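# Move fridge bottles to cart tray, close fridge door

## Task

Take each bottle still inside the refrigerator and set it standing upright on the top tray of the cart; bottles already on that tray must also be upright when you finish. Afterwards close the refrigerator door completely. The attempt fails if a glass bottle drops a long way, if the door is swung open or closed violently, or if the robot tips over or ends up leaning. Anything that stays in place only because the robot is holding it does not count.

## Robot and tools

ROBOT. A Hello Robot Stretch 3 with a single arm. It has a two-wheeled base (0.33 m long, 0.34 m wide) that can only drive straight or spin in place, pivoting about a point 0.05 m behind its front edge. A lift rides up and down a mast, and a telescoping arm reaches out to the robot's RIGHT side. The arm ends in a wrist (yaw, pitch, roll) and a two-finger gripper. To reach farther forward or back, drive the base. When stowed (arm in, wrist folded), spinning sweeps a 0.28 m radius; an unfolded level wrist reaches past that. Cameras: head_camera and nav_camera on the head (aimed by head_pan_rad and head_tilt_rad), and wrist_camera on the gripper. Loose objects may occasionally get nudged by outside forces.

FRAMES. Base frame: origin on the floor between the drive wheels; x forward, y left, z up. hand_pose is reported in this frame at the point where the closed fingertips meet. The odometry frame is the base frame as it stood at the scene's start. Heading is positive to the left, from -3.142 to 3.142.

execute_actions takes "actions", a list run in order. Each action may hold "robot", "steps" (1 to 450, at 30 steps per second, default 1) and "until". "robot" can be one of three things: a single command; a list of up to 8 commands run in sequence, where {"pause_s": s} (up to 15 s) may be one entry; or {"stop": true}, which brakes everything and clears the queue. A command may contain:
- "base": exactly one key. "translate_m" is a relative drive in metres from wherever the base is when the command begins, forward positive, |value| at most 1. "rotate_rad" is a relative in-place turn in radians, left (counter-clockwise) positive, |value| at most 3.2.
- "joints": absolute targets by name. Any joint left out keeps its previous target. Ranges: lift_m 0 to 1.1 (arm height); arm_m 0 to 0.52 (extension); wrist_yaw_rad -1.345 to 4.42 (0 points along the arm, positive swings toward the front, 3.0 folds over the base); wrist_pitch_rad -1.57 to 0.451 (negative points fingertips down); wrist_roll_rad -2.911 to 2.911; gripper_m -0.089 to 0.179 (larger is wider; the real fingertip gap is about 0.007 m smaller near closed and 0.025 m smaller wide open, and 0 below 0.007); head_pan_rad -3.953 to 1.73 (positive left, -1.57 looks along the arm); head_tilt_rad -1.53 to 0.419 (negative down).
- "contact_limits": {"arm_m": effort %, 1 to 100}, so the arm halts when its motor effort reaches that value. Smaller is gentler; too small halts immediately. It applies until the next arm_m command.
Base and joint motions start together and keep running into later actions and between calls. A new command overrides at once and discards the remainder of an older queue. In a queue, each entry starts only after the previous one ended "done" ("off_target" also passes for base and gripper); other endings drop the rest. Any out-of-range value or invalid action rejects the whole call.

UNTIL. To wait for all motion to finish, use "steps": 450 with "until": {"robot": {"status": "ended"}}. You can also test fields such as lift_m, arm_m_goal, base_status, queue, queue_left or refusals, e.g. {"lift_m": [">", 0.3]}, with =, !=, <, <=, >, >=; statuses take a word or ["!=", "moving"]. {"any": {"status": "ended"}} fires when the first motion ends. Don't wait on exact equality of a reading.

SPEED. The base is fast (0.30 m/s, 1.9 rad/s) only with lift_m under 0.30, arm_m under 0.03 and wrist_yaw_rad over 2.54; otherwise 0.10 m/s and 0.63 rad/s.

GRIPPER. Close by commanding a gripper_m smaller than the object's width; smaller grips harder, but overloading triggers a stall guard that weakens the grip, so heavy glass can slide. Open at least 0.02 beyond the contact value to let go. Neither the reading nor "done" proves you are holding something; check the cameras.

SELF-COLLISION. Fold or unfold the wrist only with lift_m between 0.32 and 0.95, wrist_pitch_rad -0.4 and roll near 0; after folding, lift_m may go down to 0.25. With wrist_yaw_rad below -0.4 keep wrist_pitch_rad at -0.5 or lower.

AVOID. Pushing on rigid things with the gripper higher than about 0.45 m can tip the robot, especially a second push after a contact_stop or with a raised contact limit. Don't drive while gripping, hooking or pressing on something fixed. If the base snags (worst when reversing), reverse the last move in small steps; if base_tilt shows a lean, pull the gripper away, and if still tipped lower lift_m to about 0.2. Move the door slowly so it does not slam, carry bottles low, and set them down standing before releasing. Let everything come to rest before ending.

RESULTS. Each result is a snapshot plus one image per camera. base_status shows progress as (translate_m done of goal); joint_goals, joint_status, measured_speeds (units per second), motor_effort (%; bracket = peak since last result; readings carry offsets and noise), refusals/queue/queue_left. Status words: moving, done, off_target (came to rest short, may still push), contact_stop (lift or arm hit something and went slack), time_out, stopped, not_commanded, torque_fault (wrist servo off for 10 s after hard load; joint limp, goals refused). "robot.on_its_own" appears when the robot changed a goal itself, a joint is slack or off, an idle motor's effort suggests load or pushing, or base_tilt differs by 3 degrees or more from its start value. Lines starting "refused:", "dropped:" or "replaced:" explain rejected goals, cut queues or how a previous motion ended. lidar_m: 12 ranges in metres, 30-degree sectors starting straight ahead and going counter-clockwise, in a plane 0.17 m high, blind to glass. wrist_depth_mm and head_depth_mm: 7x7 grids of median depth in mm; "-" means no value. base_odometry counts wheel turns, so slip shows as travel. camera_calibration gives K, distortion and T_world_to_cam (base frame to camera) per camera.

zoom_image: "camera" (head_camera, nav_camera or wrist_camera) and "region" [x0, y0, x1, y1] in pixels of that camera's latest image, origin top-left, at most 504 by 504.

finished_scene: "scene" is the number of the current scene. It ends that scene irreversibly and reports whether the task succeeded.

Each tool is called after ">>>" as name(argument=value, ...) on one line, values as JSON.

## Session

>>> execute_actions(actions=[{"robot":{"joints":{"head_tilt_rad":-0.4}},"steps":30}])

>>> execute_actions(actions=[{"robot":{"joints":{"head_pan_rad":-2.0}},"steps":100,"until":{"robot":{"status":"ended"}}}])

>>> execute_actions(actions=[{"robot":{"joints":{"head_pan_rad":-3.9}},"steps":100,"until":{"robot":{"status":"ended"}}}])

Scene clock: 1.00 s.
robot.base_odometry: x=+0.000 y=+0.000 heading=+0.000 (m, m, rad; robot's odometry frame)
robot.turned_by_wheels: +0.000 (rad since the last result)
robot.turned_by_imu: +0.000 (rad since the last result)
robot.base_tilt: forward=-1.8 right=+0.8 (deg)
robot.lidar_m: 1.15 1.31 2.01 1.18 2.32 1.83 1.18 1.61 1.48 1.41 1.42 1.68
robot.head_depth_mm: 2683 2760 2845 2876 2244 1725 1392 / 2952 3158 3388 2912 2144 1732 1399 / 2929 3116 3301 1724 1771 1664 1399 / 2849 3069 3217 1727 1638 1611 1401 / 2786 2953 3158 1532 1561 1560 1402 / 2725 2924 3062 1424 1829 1695 1395 / 2671 2877 3093 3235 2250 1728 1403
robot.base_status: not_commanded
robot.joint_positions: lift_m=+0.405 arm_m=+0.002 wrist_yaw_rad=+3.072 wrist_pitch_rad=-0.436 wrist_roll_rad=-0.010 gripper_m=+0.037 head_pan_rad=-0.002 head_tilt_rad=-0.394
robot.joint_goals: lift_m=+0.405 arm_m=+0.002 wrist_yaw_rad=+3.072 wrist_pitch_rad=-0.436 wrist_roll_rad=-0.010 gripper_m=+0.037 head_pan_rad=-0.002 head_tilt_rad=-0.400
robot.joint_status: lift_m=not_commanded arm_m=not_commanded wrist_yaw_rad=not_commanded wrist_pitch_rad=not_commanded wrist_roll_rad=not_commanded gripper_m=not_commanded head_pan_rad=not_commanded head_tilt_rad=done
robot.measured_speeds: translate_m=+0.000 rotate_rad=+0.000 lift_m=+0.000 arm_m=+0.000 wrist_yaw_rad=+0.000 wrist_pitch_rad=+0.000 wrist_roll_rad=+0.000 head_pan_rad=+0.000 head_tilt_rad=+0.000
robot: refusals=0 queue=done queue_left=0
robot.motor_effort: left_wheel=-1(0) right_wheel=+0(2) lift_m=+32(32) arm_m=+0(0) wrist_yaw_rad=+0(1) wrist_pitch_rad=+5(5) wrist_roll_rad=+0(0) gripper_m=+0(0) head_pan_rad=+1(0) head_tilt_rad=-3(24) (%)
robot.hand_pose: x=-0.0057 y=+0.0750 z=+0.4134 quat_wxyz=(+0.177, +0.692, +0.130, +0.688) (m; robot's base frame)
robot.wrist_depth_mm: - - - - - - - / - - - - - - - / - - - - - - - / 882 884 895 899 896 903 907 / 719 739 - 734 723 739 732 / 627 616 - 598 608 621 612 / 542 539 - 545 541 541 544
pictures: head_camera (sideways: a quarter turn clockwise sets it upright), nav_camera (sideways: a quarter turn counterclockwise sets it upright), wrist_camera
camera_calibration (this result's frames):
head_camera: T_world_to_cam=[[-0.398221, -0.0404712, -0.916396, 1.21468], [-0.0450322, 0.998684, -0.0245365, 0.0354872], [0.916183, 0.0314963, -0.39952, 0.46924], [0, 0, 0, 1]] pos_world=[0.0554016, -0.00106009, 1.30147]
nav_camera: T_world_to_cam=[[0.407435, -0.0315059, 0.912691, -1.14493], [0.00694663, -0.999269, -0.0375956, 0.103495], [0.913208, 0.0216579, -0.406918, 0.478435], [0, 0, 0, 1]] pos_world=[0.0288531, 0.0569853, 1.24354]
wrist_camera: T_world_to_cam=[[0.995092, -0.0965491, 0.0216837, -0.00401489], [-0.0433924, -0.62269, -0.781265, 0.390767], [0.0889326, 0.776489, -0.623823, 0.370104], [0, 0, 0, 1]] pos_world=[-0.0119629, -0.0444432, 0.536259]
Images, in order (width x height): head_camera 896x504, nav_camera 672x504, wrist_camera 644x364.

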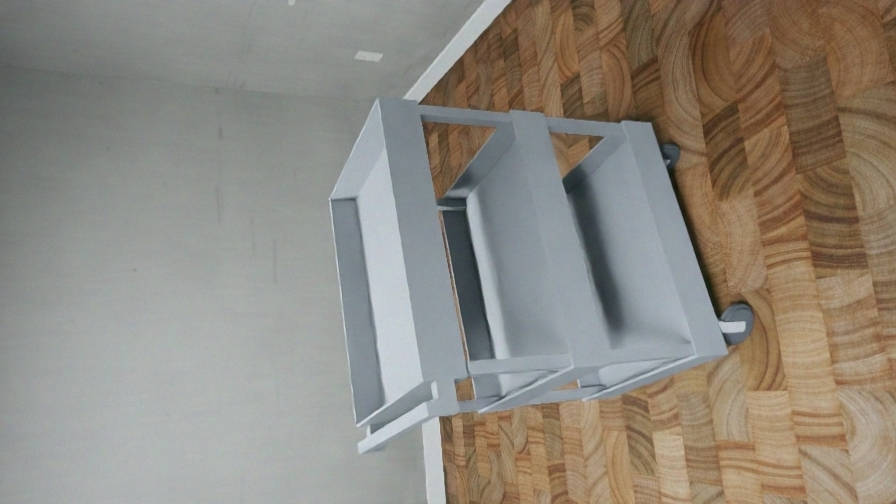

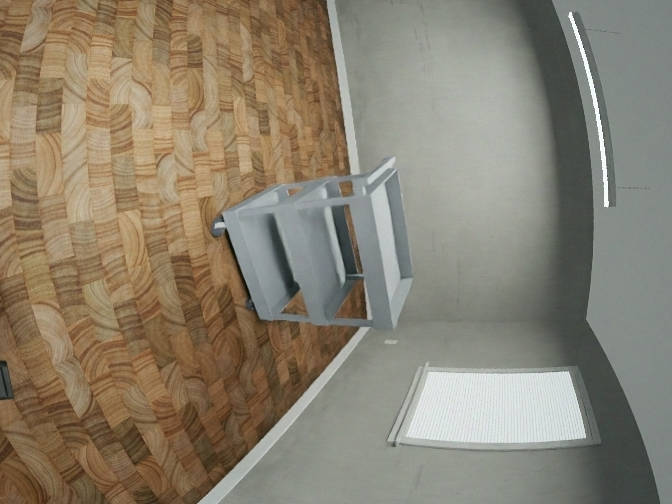

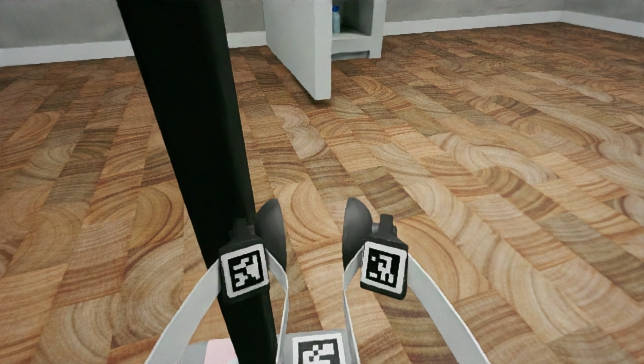

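Scene clock: 2.47 s.
robot.base_odometry: x=+0.000 y=+0.000 heading=+0.000 (m, m, rad; robot's odometry frame)
robot.turned_by_wheels: +0.000 (rad since the last result)
robot.turned_by_imu: +0.000 (rad since the last result)
robot.base_tilt: forward=-1.8 right=+0.8 (deg)
robot.lidar_m: 1.15 1.31 2.01 1.18 2.32 1.83 1.18 1.60 1.48 1.42 1.42 1.68
robot.head_depth_mm: 1733 1813 1923 1420 1941 1732 1392 / 1755 1893 2062 1416 1996 1723 1402 / 1635 1761 1919 1516 2211 1690 1396 / 1518 1639 1765 1917 2074 1732 1398 / 1427 1529 1631 1764 1934 1716 1397 / 1339 1419 1511 1620 1749 1726 1400 / 1239 1314 1403 1505 1624 1674 1400
robot.base_status: not_commanded
robot.joint_positions: lift_m=+0.405 arm_m=+0.002 wrist_yaw_rad=+3.072 wrist_pitch_rad=-0.436 wrist_roll_rad=-0.010 gripper_m=+0.037 head_pan_rad=-1.993 head_tilt_rad=-0.395
robot.joint_goals: lift_m=+0.405 arm_m=+0.002 wrist_yaw_rad=+3.072 wrist_pitch_rad=-0.436 wrist_roll_rad=-0.010 gripper_m=+0.037 head_pan_rad=-2.000 head_tilt_rad=-0.400
robot.joint_status: lift_m=not_commanded arm_m=not_commanded wrist_yaw_rad=not_commanded wrist_pitch_rad=not_commanded wrist_roll_rad=not_commanded gripper_m=not_commanded head_pan_rad=done head_tilt_rad=done
robot.measured_speeds: translate_m=+0.000 rotate_rad=+0.000 lift_m=+0.000 arm_m=+0.000 wrist_yaw_rad=+0.000 wrist_pitch_rad=+0.000 wrist_roll_rad=+0.000 head_pan_rad=+0.000 head_tilt_rad=+0.000
robot: refusals=0 queue=done queue_left=0
robot.motor_effort: left_wheel=+0(0) right_wheel=+0(1) lift_m=+32(32) arm_m=+0(0) wrist_yaw_rad=+0(0) wrist_pitch_rad=+5(5) wrist_roll_rad=+0(0) gripper_m=+0(0) head_pan_rad=-4(60) head_tilt_rad=-3(3) (%)
robot.hand_pose: x=-0.0057 y=+0.0750 z=+0.4134 quat_wxyz=(+0.177, +0.692, +0.130, +0.688) (m; robot's base frame)
robot.wrist_depth_mm: - - - - - - - / - - - - - - - / - - - - - - - / 891 899 882 907 879 881 891 / 729 736 - 725 730 727 723 / 625 625 - 602 602 618 624 / 540 529 - 560 538 536 540
pictures: head_camera (sideways: a quarter turn clockwise sets it upright), nav_camera (sideways: a quarter turn counterclockwise sets it upright), wrist_camera
camera_calibration (this result's frames):
head_camera: T_world_to_cam=[[0.1256, 0.38041, -0.916249, 1.2113], [0.930218, -0.366187, -0.0245192, 0.0295156], [-0.344846, -0.849232, -0.399858, 0.477372], [0, 0, 0, 1]] pos_world=[-0.0149754, -0.0445822, 1.30145]
nav_camera: T_world_to_cam=[[-0.195076, -0.359465, 0.91254, -1.14105], [-0.915209, 0.401221, -0.0375989, 0.109124], [-0.352615, -0.8425, -0.407255, 0.486595], [0, 0, 0, 1]] pos_world=[0.0488594, -0.0439965, 1.24353]
wrist_camera: T_world_to_cam=[[0.995092, -0.0965496, 0.0216835, -0.0040149], [-0.0433928, -0.622689, -0.781265, 0.390767], [0.0889329, 0.77649, -0.623823, 0.370104], [0, 0, 0, 1]] pos_world=[-0.0119628, -0.0444432, 0.536259]
Images, in order (width x height): head_camera 896x504, nav_camera 672x504, wrist_camera 644x364.

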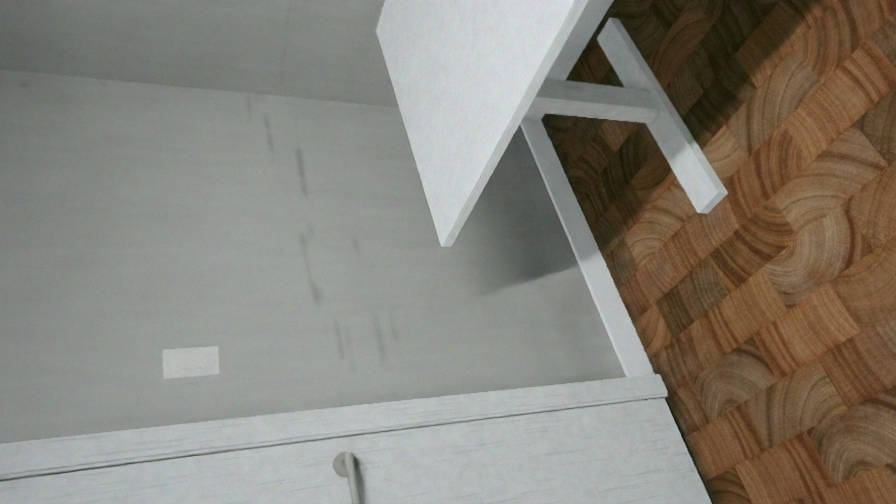

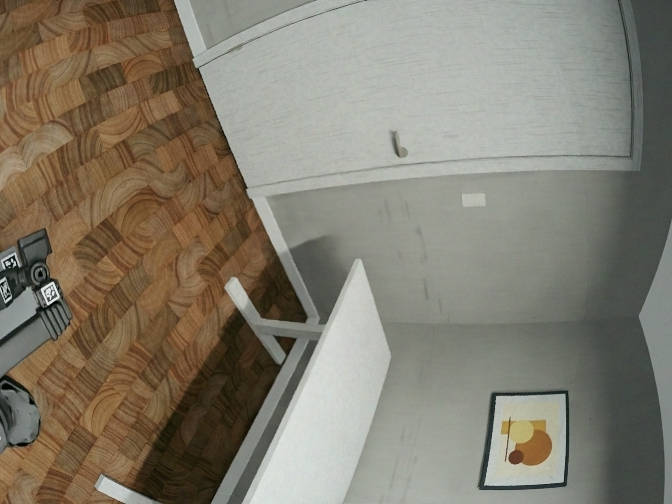

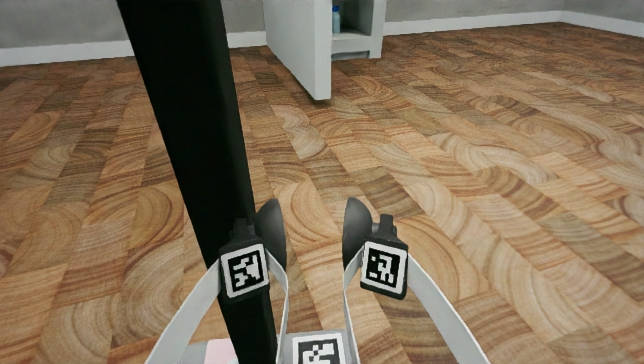

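Scene clock: 3.90 s.
robot.base_odometry: x=+0.000 y=+0.000 heading=+0.000 (m, m, rad; robot's odometry frame)
robot.turned_by_wheels: +0.000 (rad since the last result)
robot.turned_by_imu: +0.000 (rad since the last result)
robot.base_tilt: forward=-1.8 right=+0.8 (deg)
robot.lidar_m: 1.15 1.31 2.01 1.18 2.31 1.82 1.18 1.61 1.47 1.41 1.42 1.68
robot.head_depth_mm: 2104 - - - - - - / 2175 2345 2516 2728 2233 1714 - / 2349 2520 2686 2893 2234 1717 1396 / 2406 2573 2773 2922 2236 1721 1396 / 2148 2254 2432 2618 2247 1732 1398 / 1900 2028 2135 2291 2250 1733 1397 / 1720 1825 1899 2014 2104 1725 1400
robot.base_status: not_commanded
robot.joint_positions: lift_m=+0.405 arm_m=+0.002 wrist_yaw_rad=+3.072 wrist_pitch_rad=-0.436 wrist_roll_rad=-0.010 gripper_m=+0.037 head_pan_rad=-3.893 head_tilt_rad=-0.395
robot.joint_goals: lift_m=+0.405 arm_m=+0.002 wrist_yaw_rad=+3.072 wrist_pitch_rad=-0.436 wrist_roll_rad=-0.010 gripper_m=+0.037 head_pan_rad=-3.900 head_tilt_rad=-0.400
robot.joint_status: lift_m=not_commanded arm_m=not_commanded wrist_yaw_rad=not_commanded wrist_pitch_rad=not_commanded wrist_roll_rad=not_commanded gripper_m=not_commanded head_pan_rad=done head_tilt_rad=done
robot.measured_speeds: translate_m=+0.000 rotate_rad=+0.000 lift_m=+0.000 arm_m=+0.000 wrist_yaw_rad=+0.000 wrist_pitch_rad=+0.000 wrist_roll_rad=+0.000 head_pan_rad=+0.000 head_tilt_rad=+0.000
robot: refusals=0 queue=done queue_left=0
robot.motor_effort: left_wheel=-1(0) right_wheel=+1(1) lift_m=+32(32) arm_m=+0(1) wrist_yaw_rad=-1(0) wrist_pitch_rad=+5(5) wrist_roll_rad=+0(0) gripper_m=+0(1) head_pan_rad=-4(61) head_tilt_rad=-3(3) (%)
robot.hand_pose: x=-0.0057 y=+0.0750 z=+0.4134 quat_wxyz=(+0.177, +0.692, +0.130, +0.688) (m; robot's base frame)
robot.wrist_depth_mm: - - - - - - - / - - - - - - - / - - - - - - - / 894 895 883 903 921 897 899 / 726 727 - 751 747 738 742 / 610 626 - 598 614 624 634 / 539 537 - 547 544 541 541
pictures: head_camera (sideways: a quarter turn clockwise sets it upright), nav_camera (sideways: a quarter turn counterclockwise sets it upright), wrist_camera
camera_calibration (this result's frames):
head_camera: T_world_to_cam=[[0.319408, -0.241868, -0.91623, 1.21009], [-0.647253, -0.761881, -0.024517, 0.0391353], [-0.692128, 0.600864, -0.399901, 0.479547], [0, 0, 0, 1]] pos_world=[-0.0292746, 0.0343567, 1.30145]
nav_camera: T_world_to_cam=[[-0.277127, 0.300842, 0.912521, -1.14053], [0.675555, 0.73635, -0.0375993, 0.099421], [-0.683246, 0.606039, -0.407298, 0.488668], [0, 0, 0, 1]] pos_world=[-0.0493555, -0.0262414, 1.24353]
wrist_camera: T_world_to_cam=[[0.995092, -0.0965493, 0.0216837, -0.00401491], [-0.0433925, -0.622689, -0.781265, 0.390767], [0.0889328, 0.77649, -0.623823, 0.370104], [0, 0, 0, 1]] pos_world=[-0.0119628, -0.0444432, 0.536259]
Images, in order (width x height): head_camera 896x504, nav_camera 672x504, wrist_camera 644x364.

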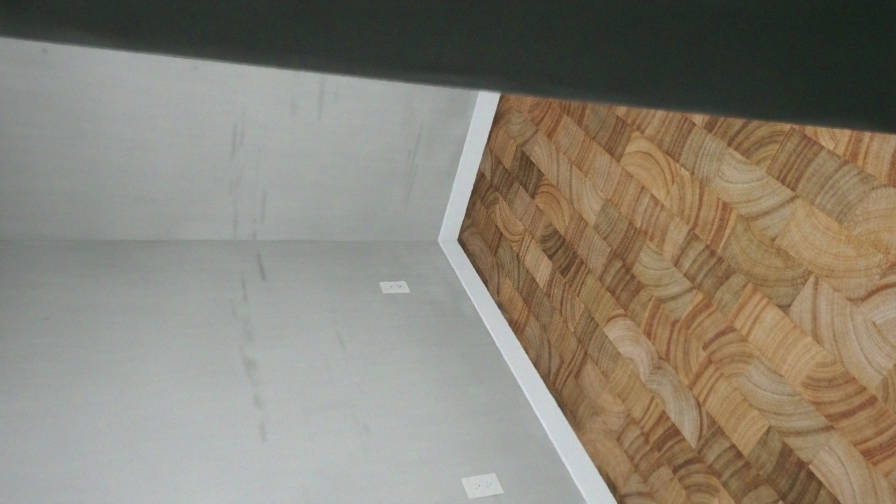

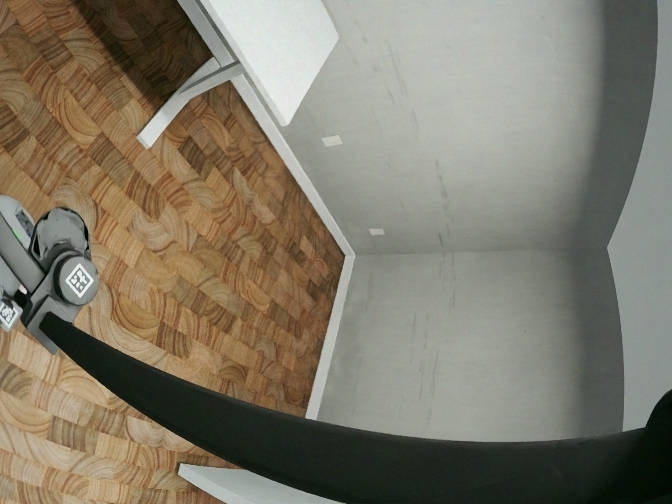

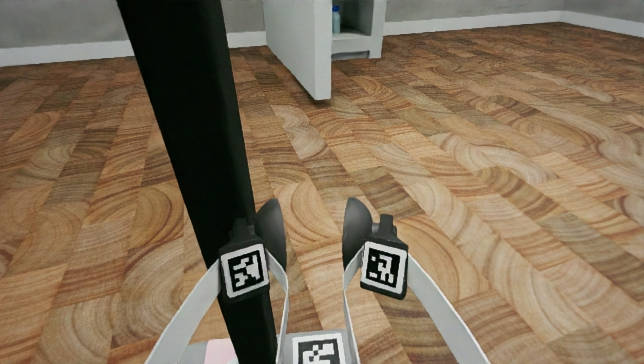

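>>> execute_actions(actions=[{"robot":[{"joints":{"lift_m":0.28,"head_pan_rad":-1.57,"head_tilt_rad":-0.5}},{"base":{"rotate_rad":1.23}},{"base":{"translate_m":1.0}},{"base":{"translate_m":0.273}},{"base":{"rotate_rad":2.19}}],"steps":450,"until":{"robot":{"status":"ended"}}}])

Scene clock: 23.67 s.
robot.base_odometry: x=+0.426 y=+1.200 heading=-2.863 (m, m, rad; robot's odometry frame)
robot.turned_by_wheels: +3.420 (rad since the last result)
robot.turned_by_imu: +3.356 (rad since the last result)
robot.base_tilt: forward=-1.8 right=+0.8 (deg)
robot.lidar_m: 0.29 2.00 2.55 2.49 1.25 2.52 2.45 1.75 0.74 0.84 0.39 0.29
robot.head_depth_mm: 798 845 825 809 871 970 1243 / 947 1032 1093 1067 1117 1146 1191 / 951 1036 1094 1270 1077 1282 1221 / 952 1041 1104 1283 1119 1327 1218 / 961 1049 1089 1121 1132 1308 1221 / 756 821 831 830 919 991 1070 / 597 647 686 722 731 738 750
robot.base_status: done (rotate_rad +2.1900 of +2.1900)
robot.joint_positions: lift_m=+0.281 arm_m=+0.002 wrist_yaw_rad=+3.072 wrist_pitch_rad=-0.437 wrist_roll_rad=-0.010 gripper_m=+0.037 head_pan_rad=-1.577 head_tilt_rad=-0.494
robot.joint_goals: lift_m=+0.280 arm_m=+0.002 wrist_yaw_rad=+3.072 wrist_pitch_rad=-0.437 wrist_roll_rad=-0.010 gripper_m=+0.037 head_pan_rad=-1.570 head_tilt_rad=-0.500
robot.joint_status: lift_m=done arm_m=not_commanded wrist_yaw_rad=not_commanded wrist_pitch_rad=not_commanded wrist_roll_rad=not_commanded gripper_m=not_commanded head_pan_rad=done head_tilt_rad=done
robot.measured_speeds: translate_m=+0.000 rotate_rad=+0.000 lift_m=+0.000 arm_m=+0.000 wrist_yaw_rad=+0.000 wrist_pitch_rad=+0.000 wrist_roll_rad=+0.000 head_pan_rad=+0.000 head_tilt_rad=+0.000
robot: refusals=0 queue=done queue_left=0
robot.motor_effort: left_wheel=-1(13) right_wheel=+2(14) lift_m=+18(32) arm_m=-1(1) wrist_yaw_rad=+0(0) wrist_pitch_rad=+5(5) wrist_roll_rad=+0(0) gripper_m=+1(0) head_pan_rad=+5(62) head_tilt_rad=-3(14) (%)
robot.hand_pose: x=-0.0057 y=+0.0750 z=+0.2891 quat_wxyz=(+0.177, +0.692, +0.130, +0.688) (m; robot's base frame)
robot.wrist_depth_mm: - - - - - - - / - - - - - - - / 883 871 884 862 865 873 890 / 679 696 695 701 685 698 689 / 574 557 - 565 567 559 561 / 485 493 - - 463 484 481 / 426 - - - 415 417 415
pictures: head_camera (sideways: a quarter turn clockwise sets it upright), nav_camera (sideways: a quarter turn counterclockwise sets it upright), wrist_camera
camera_calibration (this result's frames):
head_camera: T_world_to_cam=[[-0.0382934, 0.487483, -0.872292, 1.15495], [0.998875, 0.0431169, -0.0197544, 0.0228906], [0.0279806, -0.872067, -0.488586, 0.590554], [0, 0, 0, 1]] pos_world=[0.00483825, -0.0490049, 1.29645]
nav_camera: T_world_to_cam=[[-0.0337186, -0.495985, 0.867676, -1.08352], [-0.999266, 0.000956735, -0.0382854, 0.110526], [0.0181588, -0.868331, -0.495653, 0.59936], [0, 0, 0, 1]] pos_world=[0.0630264, -0.0170708, 1.24145]
wrist_camera: T_world_to_cam=[[0.995092, -0.0965459, 0.0216881, -0.00132452], [-0.0434036, -0.622835, -0.781148, 0.293557], [0.0889248, 0.776373, -0.623969, 0.292633], [0, 0, 0, 1]] pos_world=[-0.0119628, -0.0444823, 0.411934]
Images, in order (width x height): head_camera 896x504, nav_camera 672x504, wrist_camera 644x364.

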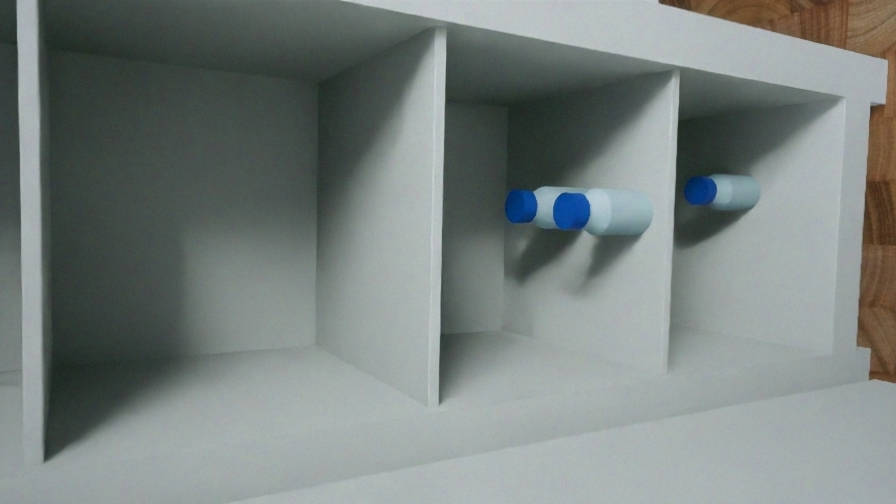

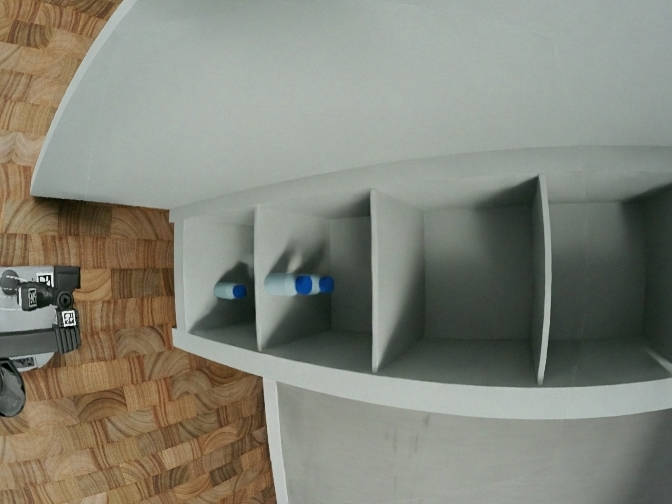

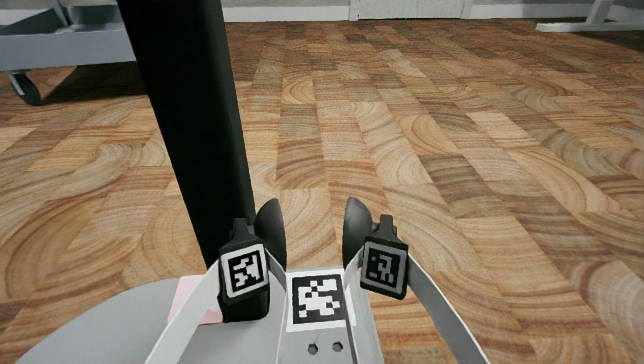

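>>> execute_actions(actions=[{"robot":[{"base":{"rotate_rad":0.9}},{"base":{"translate_m":-0.2}},{"base":{"rotate_rad":-0.9}},{"joints":{"lift_m":0.62,"wrist_pitch_rad":-0.4,"head_tilt_rad":-0.8}},{"joints":{"wrist_yaw_rad":0,"gripper_m":0.15}},{"base":{"translate_m":0.10},"joints":{"wrist_pitch_rad":-0.5,"arm_m":0.1}}],"steps":450,"until":{"robot":{"status":"ended"}}}])

Scene clock: 45.53 s.
robot.base_odometry: x=+0.406 y=+1.357 heading=-2.863 (m, m, rad; robot's odometry frame)
robot.turned_by_wheels: +0.000 (rad since the last result)
robot.turned_by_imu: +0.002 (rad since the last result)
robot.base_tilt: forward=-1.8 right=+0.8 (deg)
robot.lidar_m: 0.30 0.31 2.71 2.64 1.29 2.50 2.42 1.54 0.58 0.70 0.42 0.31
robot.head_depth_mm: 771 707 657 776 955 1324 - / 848 766 966 1007 1025 - 1128 / 851 769 1145 1010 1228 - 1136 / 858 774 1152 963 1296 1248 1149 / 864 777 1159 1038 1283 1248 1148 / 835 780 799 942 977 1153 1118 / 646 652 659 747 797 812 825
robot.base_status: done (translate_m +0.1000 of +0.1000)
robot.joint_positions: lift_m=+0.619 arm_m=+0.100 wrist_yaw_rad=+0.001 wrist_pitch_rad=-0.512 wrist_roll_rad=-0.010 gripper_m=+0.150 head_pan_rad=-1.577 head_tilt_rad=-0.790
robot.joint_goals: lift_m=+0.620 arm_m=+0.100 wrist_yaw_rad=+0.000 wrist_pitch_rad=-0.500 wrist_roll_rad=-0.010 gripper_m=+0.150 head_pan_rad=-1.570 head_tilt_rad=-0.800
robot.joint_status: lift_m=done arm_m=done wrist_yaw_rad=done wrist_pitch_rad=done wrist_roll_rad=not_commanded gripper_m=done head_pan_rad=done head_tilt_rad=done
robot.measured_speeds: translate_m=+0.000 rotate_rad=+0.000 lift_m=+0.000 arm_m=+0.000 wrist_yaw_rad=+0.000 wrist_pitch_rad=+0.000 wrist_roll_rad=+0.000 head_pan_rad=+0.000 head_tilt_rad=+0.000
robot: refusals=0 queue=done queue_left=0
robot.motor_effort: left_wheel=+2(13) right_wheel=-2(12) lift_m=+44(46) arm_m=+5(2) wrist_yaw_rad=-1(2) wrist_pitch_rad=+4(8) wrist_roll_rad=+0(0) gripper_m=+0(82) head_pan_rad=+5(5) head_tilt_rad=-5(24) (%)
robot.hand_pose: x=-0.0214 y=-0.4561 z=+0.6115 quat_wxyz=(+0.688, +0.181, -0.680, -0.178) (m; robot's base frame)
robot.wrist_depth_mm: 321 462 566 372 568 306 205 / 324 458 499 372 513 305 215 / 327 404 390 304 410 306 231 / 306 326 332 318 333 305 264 / 321 431 756 772 608 309 900 / 362 - 662 653 600 388 822 / 410 497 603 601 568 693 717
pictures: head_camera (sideways: a quarter turn clockwise sets it upright), nav_camera (sideways: a quarter turn counterclockwise sets it upright), wrist_camera
camera_calibration (this result's frames):
head_camera: T_world_to_cam=[[-0.0369314, 0.720539, -0.692431, 0.920483], [0.998894, 0.046791, -0.00458648, 0.00313889], [0.0290948, -0.691834, -0.72147, 0.893503], [0, 0, 0, 1]] pos_world=[0.00486305, -0.045235, 1.28202]
nav_camera: T_world_to_cam=[[-0.0350699, -0.727311, 0.685412, -0.845919], [-0.999199, 0.0122838, -0.0380905, 0.110257], [0.0192842, -0.686198, -0.727159, 0.900511], [0, 0, 0, 1]] pos_world=[0.0631366, 0.00132876, 1.23882]
wrist_camera: T_world_to_cam=[[-0.999423, 0.0243741, 0.0236595, -0.0327153], [-0.000692822, 0.681738, -0.731596, 0.779619], [-0.0339616, -0.73119, -0.681328, 0.252365], [0, 0, 0, 1]] pos_world=[-0.0235855, -0.346172, 0.743084]
Images, in order (width x height): head_camera 896x504, nav_camera 672x504, wrist_camera 644x364.

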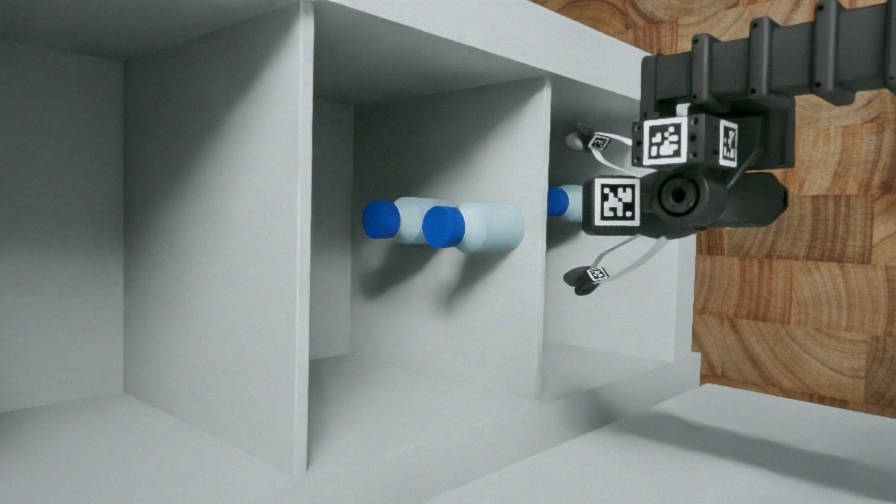

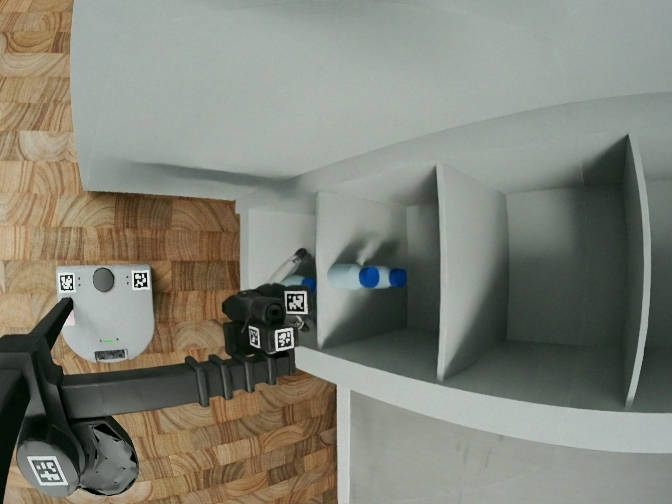

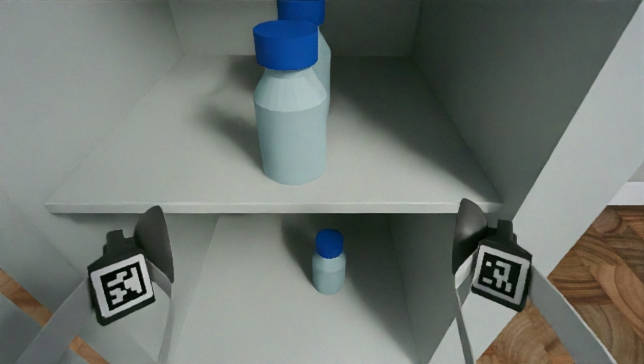

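>>> execute_actions(actions=[{"robot":[{"base":{"translate_m":0.015},"joints":{"lift_m":0.588}},{"joints":{"arm_m":0.266}},{"joints":{"gripper_m":0.03}},{"joints":{"lift_m":0.62}}],"steps":450,"until":{"robot":{"status":"ended"}}}])

Scene clock: 55.73 s.
robot.base_odometry: x=+0.391 y=+1.353 heading=-2.863 (m, m, rad; robot's odometry frame)
robot.turned_by_wheels: +0.000 (rad since the last result)
robot.turned_by_imu: +0.002 (rad since the last result)
robot.base_tilt: forward=-1.8 right=+0.9 (deg)
robot.lidar_m: 0.28 0.30 2.71 2.65 1.29 2.51 2.44 1.53 0.59 0.70 0.40 0.29
robot.head_depth_mm: 817 732 679 781 918 1307 - / 845 767 1039 1034 - 1241 1128 / 853 768 1140 1030 1285 1245 1151 / 860 772 1156 1042 1300 1245 1144 / 863 776 1152 1042 1269 1250 1151 / 835 749 751 883 973 1100 1112 / 607 612 650 726 758 767 784
robot.base_status: done (translate_m +0.0150 of +0.0150)
robot.joint_positions: lift_m=+0.619 arm_m=+0.266 wrist_yaw_rad=+0.002 wrist_pitch_rad=-0.541 wrist_roll_rad=-0.010 gripper_m=+0.031 head_pan_rad=-1.577 head_tilt_rad=-0.790
robot.joint_goals: lift_m=+0.620 arm_m=+0.266 wrist_yaw_rad=+0.000 wrist_pitch_rad=-0.500 wrist_roll_rad=-0.010 gripper_m=+0.030 head_pan_rad=-1.570 head_tilt_rad=-0.800
robot.joint_status: lift_m=done arm_m=done wrist_yaw_rad=done wrist_pitch_rad=done wrist_roll_rad=not_commanded gripper_m=done head_pan_rad=done head_tilt_rad=done
robot.measured_speeds: translate_m=+0.000 rotate_rad=+0.000 lift_m=+0.000 arm_m=+0.000 wrist_yaw_rad=+0.000 wrist_pitch_rad=+0.000 wrist_roll_rad=+0.000 head_pan_rad=+0.000 head_tilt_rad=+0.000
robot: refusals=0 queue=done queue_left=0
robot.motor_effort: left_wheel=+2(7) right_wheel=-3(5) lift_m=+47(48) arm_m=+4(5) wrist_yaw_rad=-2(3) wrist_pitch_rad=+15(16) wrist_roll_rad=+0(0) gripper_m=-13(88) head_pan_rad=+5(5) head_tilt_rad=-5(5) (%)
robot.hand_pose: x=-0.0212 y=-0.6178 z=+0.6054 quat_wxyz=(+0.685, +0.191, -0.678, -0.188) (m; robot's base frame)
robot.wrist_depth_mm: 300 414 429 224 432 334 227 / 302 427 436 104 465 338 226 / 302 377 366 110 381 333 226 / 290 310 301 126 313 303 226 / 262 264 149 131 263 265 225 / 229 230 218 152 226 232 221 / 203 203 202 194 204 205 205
pictures: head_camera (sideways: a quarter turn clockwise sets it upright), nav_camera (sideways: a quarter turn counterclockwise sets it upright), wrist_camera
camera_calibration (this result's frames):
head_camera: T_world_to_cam=[[-0.0369311, 0.720593, -0.692374, 0.920409], [0.998894, 0.0467914, -0.00458232, 0.00313346], [0.0290952, -0.691777, -0.721525, 0.893574], [0, 0, 0, 1]] pos_world=[0.00486306, -0.0452335, 1.28202]
nav_camera: T_world_to_cam=[[-0.0350702, -0.727365, 0.685354, -0.845844], [-0.999199, 0.0122868, -0.03809, 0.110256], [0.0192845, -0.686141, -0.727213, 0.900582], [0, 0, 0, 1]] pos_world=[0.0631366, 0.00133375, 1.23882]
wrist_camera: T_world_to_cam=[[-0.999444, 0.0227318, 0.0243798, -0.0298874], [-0.00137354, 0.702689, -0.711496, 0.886091], [-0.033305, -0.711134, -0.702267, 0.155033], [0, 0, 0, 1]] pos_world=[-0.0234903, -0.511718, 0.740053]
Images, in order (width x height): head_camera 896x504, nav_camera 672x504, wrist_camera 644x364.

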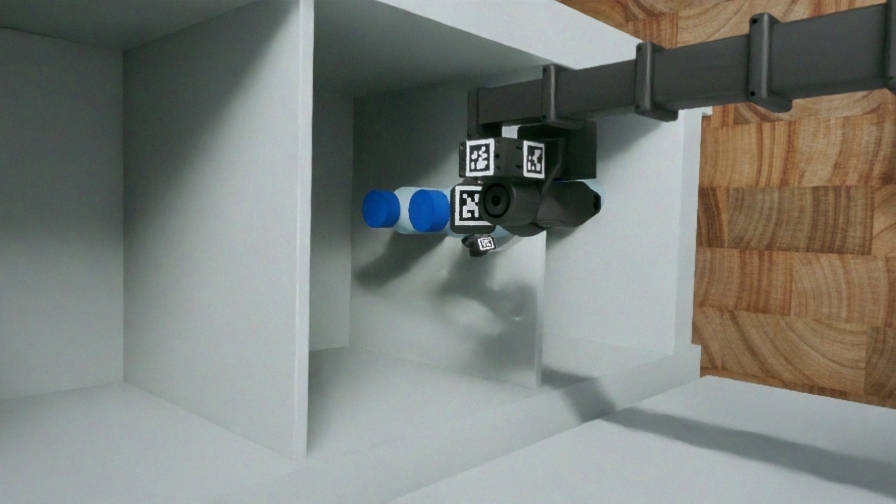

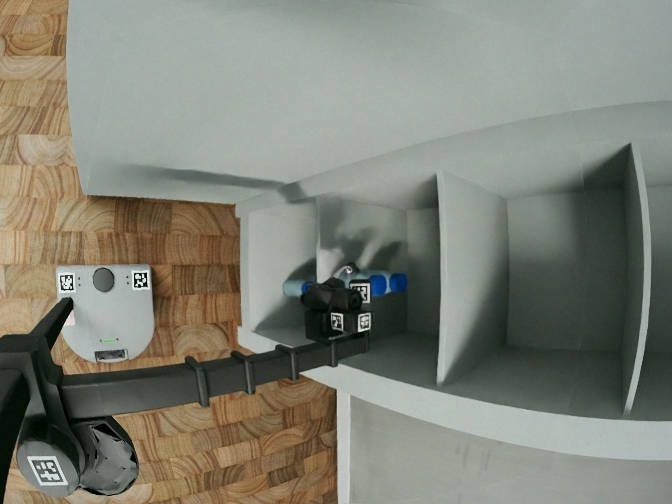

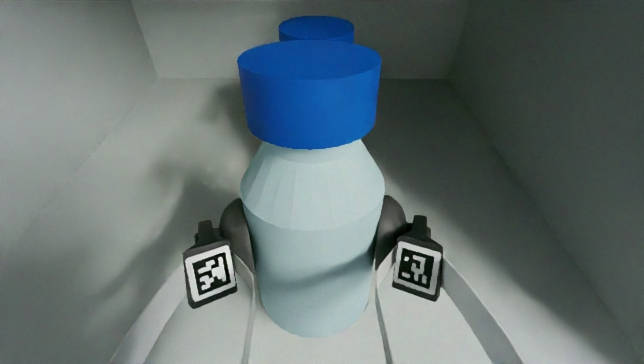

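>>> execute_actions(actions=[{"robot":[{"joints":{"arm_m":0.0}},{"base":{"rotate_rad":-1.51},"joints":{"lift_m":1.0}},{"base":{"translate_m":-1.0}},{"base":{"translate_m":-0.38},"joints":{"head_tilt_rad":-0.7}}],"steps":450,"until":{"robot":{"status":"ended"}}},{"steps":400,"until":{"robot":{"status":"ended"}}}])

Scene clock: 94.80 s.
robot.base_odometry: x=+0.851 y=+0.052 heading=+1.910 (m, m, rad; robot's odometry frame)
robot.turned_by_wheels: -1.510 (rad since the last result)
robot.turned_by_imu: -1.489 (rad since the last result)
robot.base_tilt: forward=-1.7 right=+0.8 (deg)
robot.lidar_m: 1.34 1.36 2.01 2.41 1.66 1.30 1.28 0.60 0.39 0.36 0.36 2.52
robot.head_depth_mm: 2024 2284 904 - - - 1111 / 2036 2298 904 - - - 1117 / 2069 2330 899 - - - 1063 / 2081 2356 893 763 568 856 1035 / 2110 2412 878 740 610 824 1081 / 2137 2427 871 739 575 1361 1184 / 2155 2455 2541 1908 568 1362 1188
robot.base_status: done (translate_m -0.3800 of -0.3800)
robot.joint_positions: lift_m=+0.999 arm_m=+0.002 wrist_yaw_rad=+0.000 wrist_pitch_rad=-0.542 wrist_roll_rad=-0.010 gripper_m=+0.031 head_pan_rad=-1.577 head_tilt_rad=-0.705
robot.joint_goals: lift_m=+1.000 arm_m=+0.000 wrist_yaw_rad=+0.000 wrist_pitch_rad=-0.500 wrist_roll_rad=-0.010 gripper_m=+0.030 head_pan_rad=-1.570 head_tilt_rad=-0.700
robot.joint_status: lift_m=done arm_m=done wrist_yaw_rad=done wrist_pitch_rad=done wrist_roll_rad=not_commanded gripper_m=done head_pan_rad=done head_tilt_rad=done
robot.measured_speeds: translate_m=+0.000 rotate_rad=+0.000 lift_m=+0.000 arm_m=+0.000 wrist_yaw_rad=+0.000 wrist_pitch_rad=+0.000 wrist_roll_rad=+0.000 head_pan_rad=+0.000 head_tilt_rad=+0.000
robot: refusals=0 queue=done queue_left=0
robot.motor_effort: left_wheel=+2(7) right_wheel=-1(6) lift_m=+46(47) arm_m=-5(4) wrist_yaw_rad=-1(2) wrist_pitch_rad=+15(15) wrist_roll_rad=+0(0) gripper_m=-13(13) head_pan_rad=+5(5) head_tilt_rad=+2(11) (%)
robot.hand_pose: x=-0.0215 y=-0.3540 z=+0.9853 quat_wxyz=(+0.685, +0.190, -0.678, -0.188) (m; robot's base frame)
robot.wrist_depth_mm: - - - - - - - / - - 580 105 650 666 - / - - 541 111 588 572 - / - 412 459 126 488 487 453 / - 345 148 131 404 413 416 / - 306 339 152 321 321 329 / 262 265 271 287 328 588 -
pictures: head_camera (sideways: a quarter turn clockwise sets it upright), nav_camera (sideways: a quarter turn counterclockwise sets it upright), wrist_camera
camera_calibration (this result's frames):
head_camera: T_world_to_cam=[[-0.0372949, 0.659287, -0.750966, 0.996771], [0.998891, 0.0462118, -0.00903727, 0.00893408], [0.0287453, -0.75047, -0.660279, 0.813918], [0, 0, 0, 1]] pos_world=[0.00485399, -0.046751, 1.28604]
nav_camera: T_world_to_cam=[[-0.0347098, -0.666628, 0.744582, -0.923033], [-0.999218, 0.00903509, -0.0384909, 0.110782], [0.0189317, -0.745336, -0.66642, 0.821515], [0, 0, 0, 1]] pos_world=[0.0631048, -0.00401603, 1.23901]
wrist_camera: T_world_to_cam=[[-0.999414, 0.0240344, 0.0243799, -0.0449562], [-0.000453306, 0.702782, -0.711405, 0.971013], [-0.034232, -0.710999, -0.702359, 0.609581], [0, 0, 0, 1]] pos_world=[-0.0236225, -0.247917, 1.12002]
Images, in order (width x height): head_camera 896x504, nav_camera 672x504, wrist_camera 644x364.

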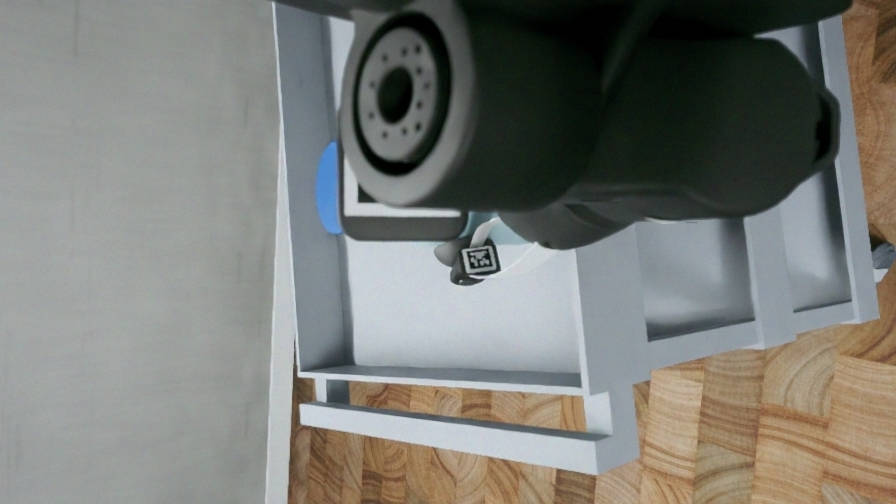

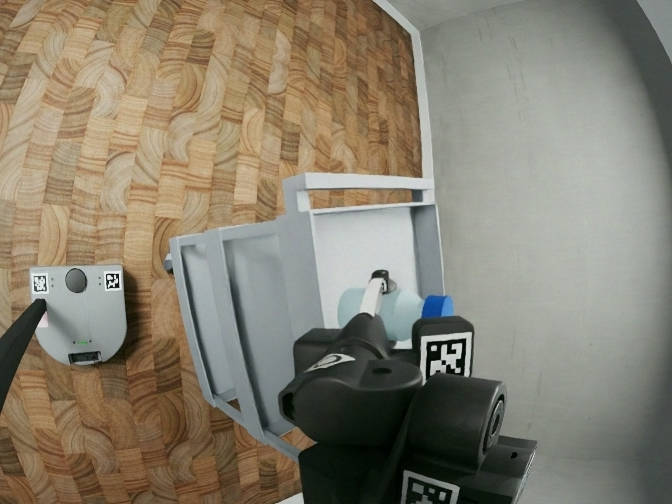

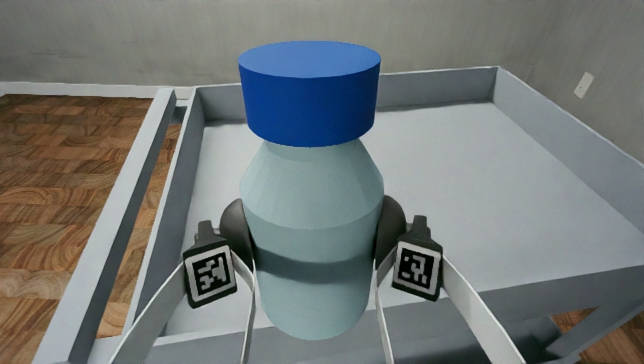

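>>> execute_actions(actions=[{"robot":[{"joints":{"arm_m":0.375}},{"joints":{"lift_m":0.85}}],"steps":450,"until":{"robot":{"status":"ended"}}}])

Scene clock: 104.90 s.
robot.base_odometry: x=+0.851 y=+0.052 heading=+1.910 (m, m, rad; robot's odometry frame)
robot.turned_by_wheels: +0.000 (rad since the last result)
robot.turned_by_imu: +0.001 (rad since the last result)
robot.base_tilt: forward=-1.8 right=+0.8 (deg)
robot.lidar_m: 1.34 1.36 2.01 2.41 1.66 1.30 1.27 0.60 0.39 0.36 0.36 2.52
robot.head_depth_mm: 2032 2272 923 - 578 851 1101 / 2036 2252 - 737 581 854 1082 / 2056 2288 - 736 586 854 1062 / 2072 2358 882 740 573 856 1039 / 2104 2363 881 743 608 822 1083 / 2135 2416 870 742 576 1363 1184 / 2150 2441 2525 1918 568 1364 1181
robot.base_status: done (translate_m -0.3800 of -0.3800)
robot.joint_positions: lift_m=+0.851 arm_m=+0.375 wrist_yaw_rad=+0.000 wrist_pitch_rad=-0.515 wrist_roll_rad=-0.010 gripper_m=+0.031 head_pan_rad=-1.577 head_tilt_rad=-0.704
robot.joint_goals: lift_m=+0.850 arm_m=+0.375 wrist_yaw_rad=+0.000 wrist_pitch_rad=-0.500 wrist_roll_rad=-0.010 gripper_m=+0.030 head_pan_rad=-1.570 head_tilt_rad=-0.700
robot.joint_status: lift_m=done arm_m=done wrist_yaw_rad=done wrist_pitch_rad=done wrist_roll_rad=not_commanded gripper_m=done head_pan_rad=done head_tilt_rad=done
robot.measured_speeds: translate_m=+0.000 rotate_rad=+0.000 lift_m=+0.000 arm_m=+0.000 wrist_yaw_rad=+0.000 wrist_pitch_rad=+0.000 wrist_roll_rad=+0.000 head_pan_rad=+0.000 head_tilt_rad=+0.000
robot: refusals=0 queue=done queue_left=0
robot.motor_effort: left_wheel=+2(1) right_wheel=-2(1) lift_m=+17(47) arm_m=+5(7) wrist_yaw_rad=+0(1) wrist_pitch_rad=+5(15) wrist_roll_rad=+0(0) gripper_m=-13(13) head_pan_rad=+5(5) head_tilt_rad=+2(2) (%)
robot.hand_pose: x=-0.0215 y=-0.7307 z=+0.8421 quat_wxyz=(+0.687, +0.181, -0.680, -0.179) (m; robot's base frame)
robot.wrist_depth_mm: - - - - - - - / - - - 100 - - - / - 219 219 105 245 262 278 / 221 231 234 123 270 282 279 / 233 234 148 129 235 236 236 / 200 202 191 156 197 203 203 / 177 178 178 174 179 179 179
pictures: head_camera (sideways: a quarter turn clockwise sets it upright), nav_camera (sideways: a quarter turn counterclockwise sets it upright), wrist_camera
camera_calibration (this result's frames):
head_camera: T_world_to_cam=[[-0.0372972, 0.658905, -0.751301, 0.997209], [0.998891, 0.0462072, -0.00906384, 0.00896868], [0.0287433, -0.750806, -0.659897, 0.81342], [0, 0, 0, 1]] pos_world=[0.00485394, -0.046759, 1.28606]
nav_camera: T_world_to_cam=[[-0.0347075, -0.666249, 0.744922, -0.923476], [-0.999218, 0.00901548, -0.0384924, 0.110784], [0.0189297, -0.745675, -0.666041, 0.821021], [0, 0, 0, 1]] pos_world=[0.0631046, -0.00404806, 1.23902]
wrist_camera: T_world_to_cam=[[-0.999411, 0.0248189, 0.0237198, -0.0313102], [-0.000343158, 0.683661, -0.729799, 1.13546], [-0.0343291, -0.729377, -0.68325, 0.211626], [0, 0, 0, 1]] pos_world=[-0.0236372, -0.621139, 0.973995]
Images, in order (width x height): head_camera 896x504, nav_camera 672x504, wrist_camera 644x364.

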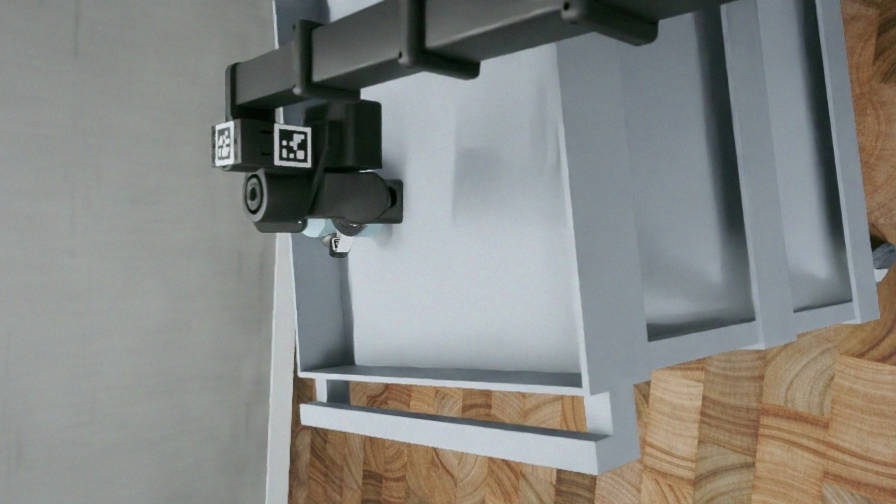

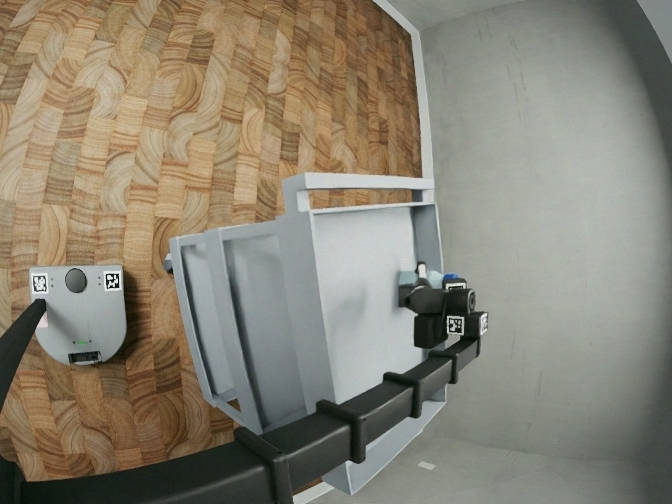

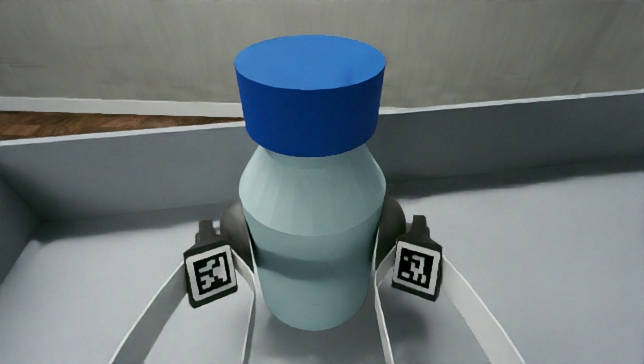

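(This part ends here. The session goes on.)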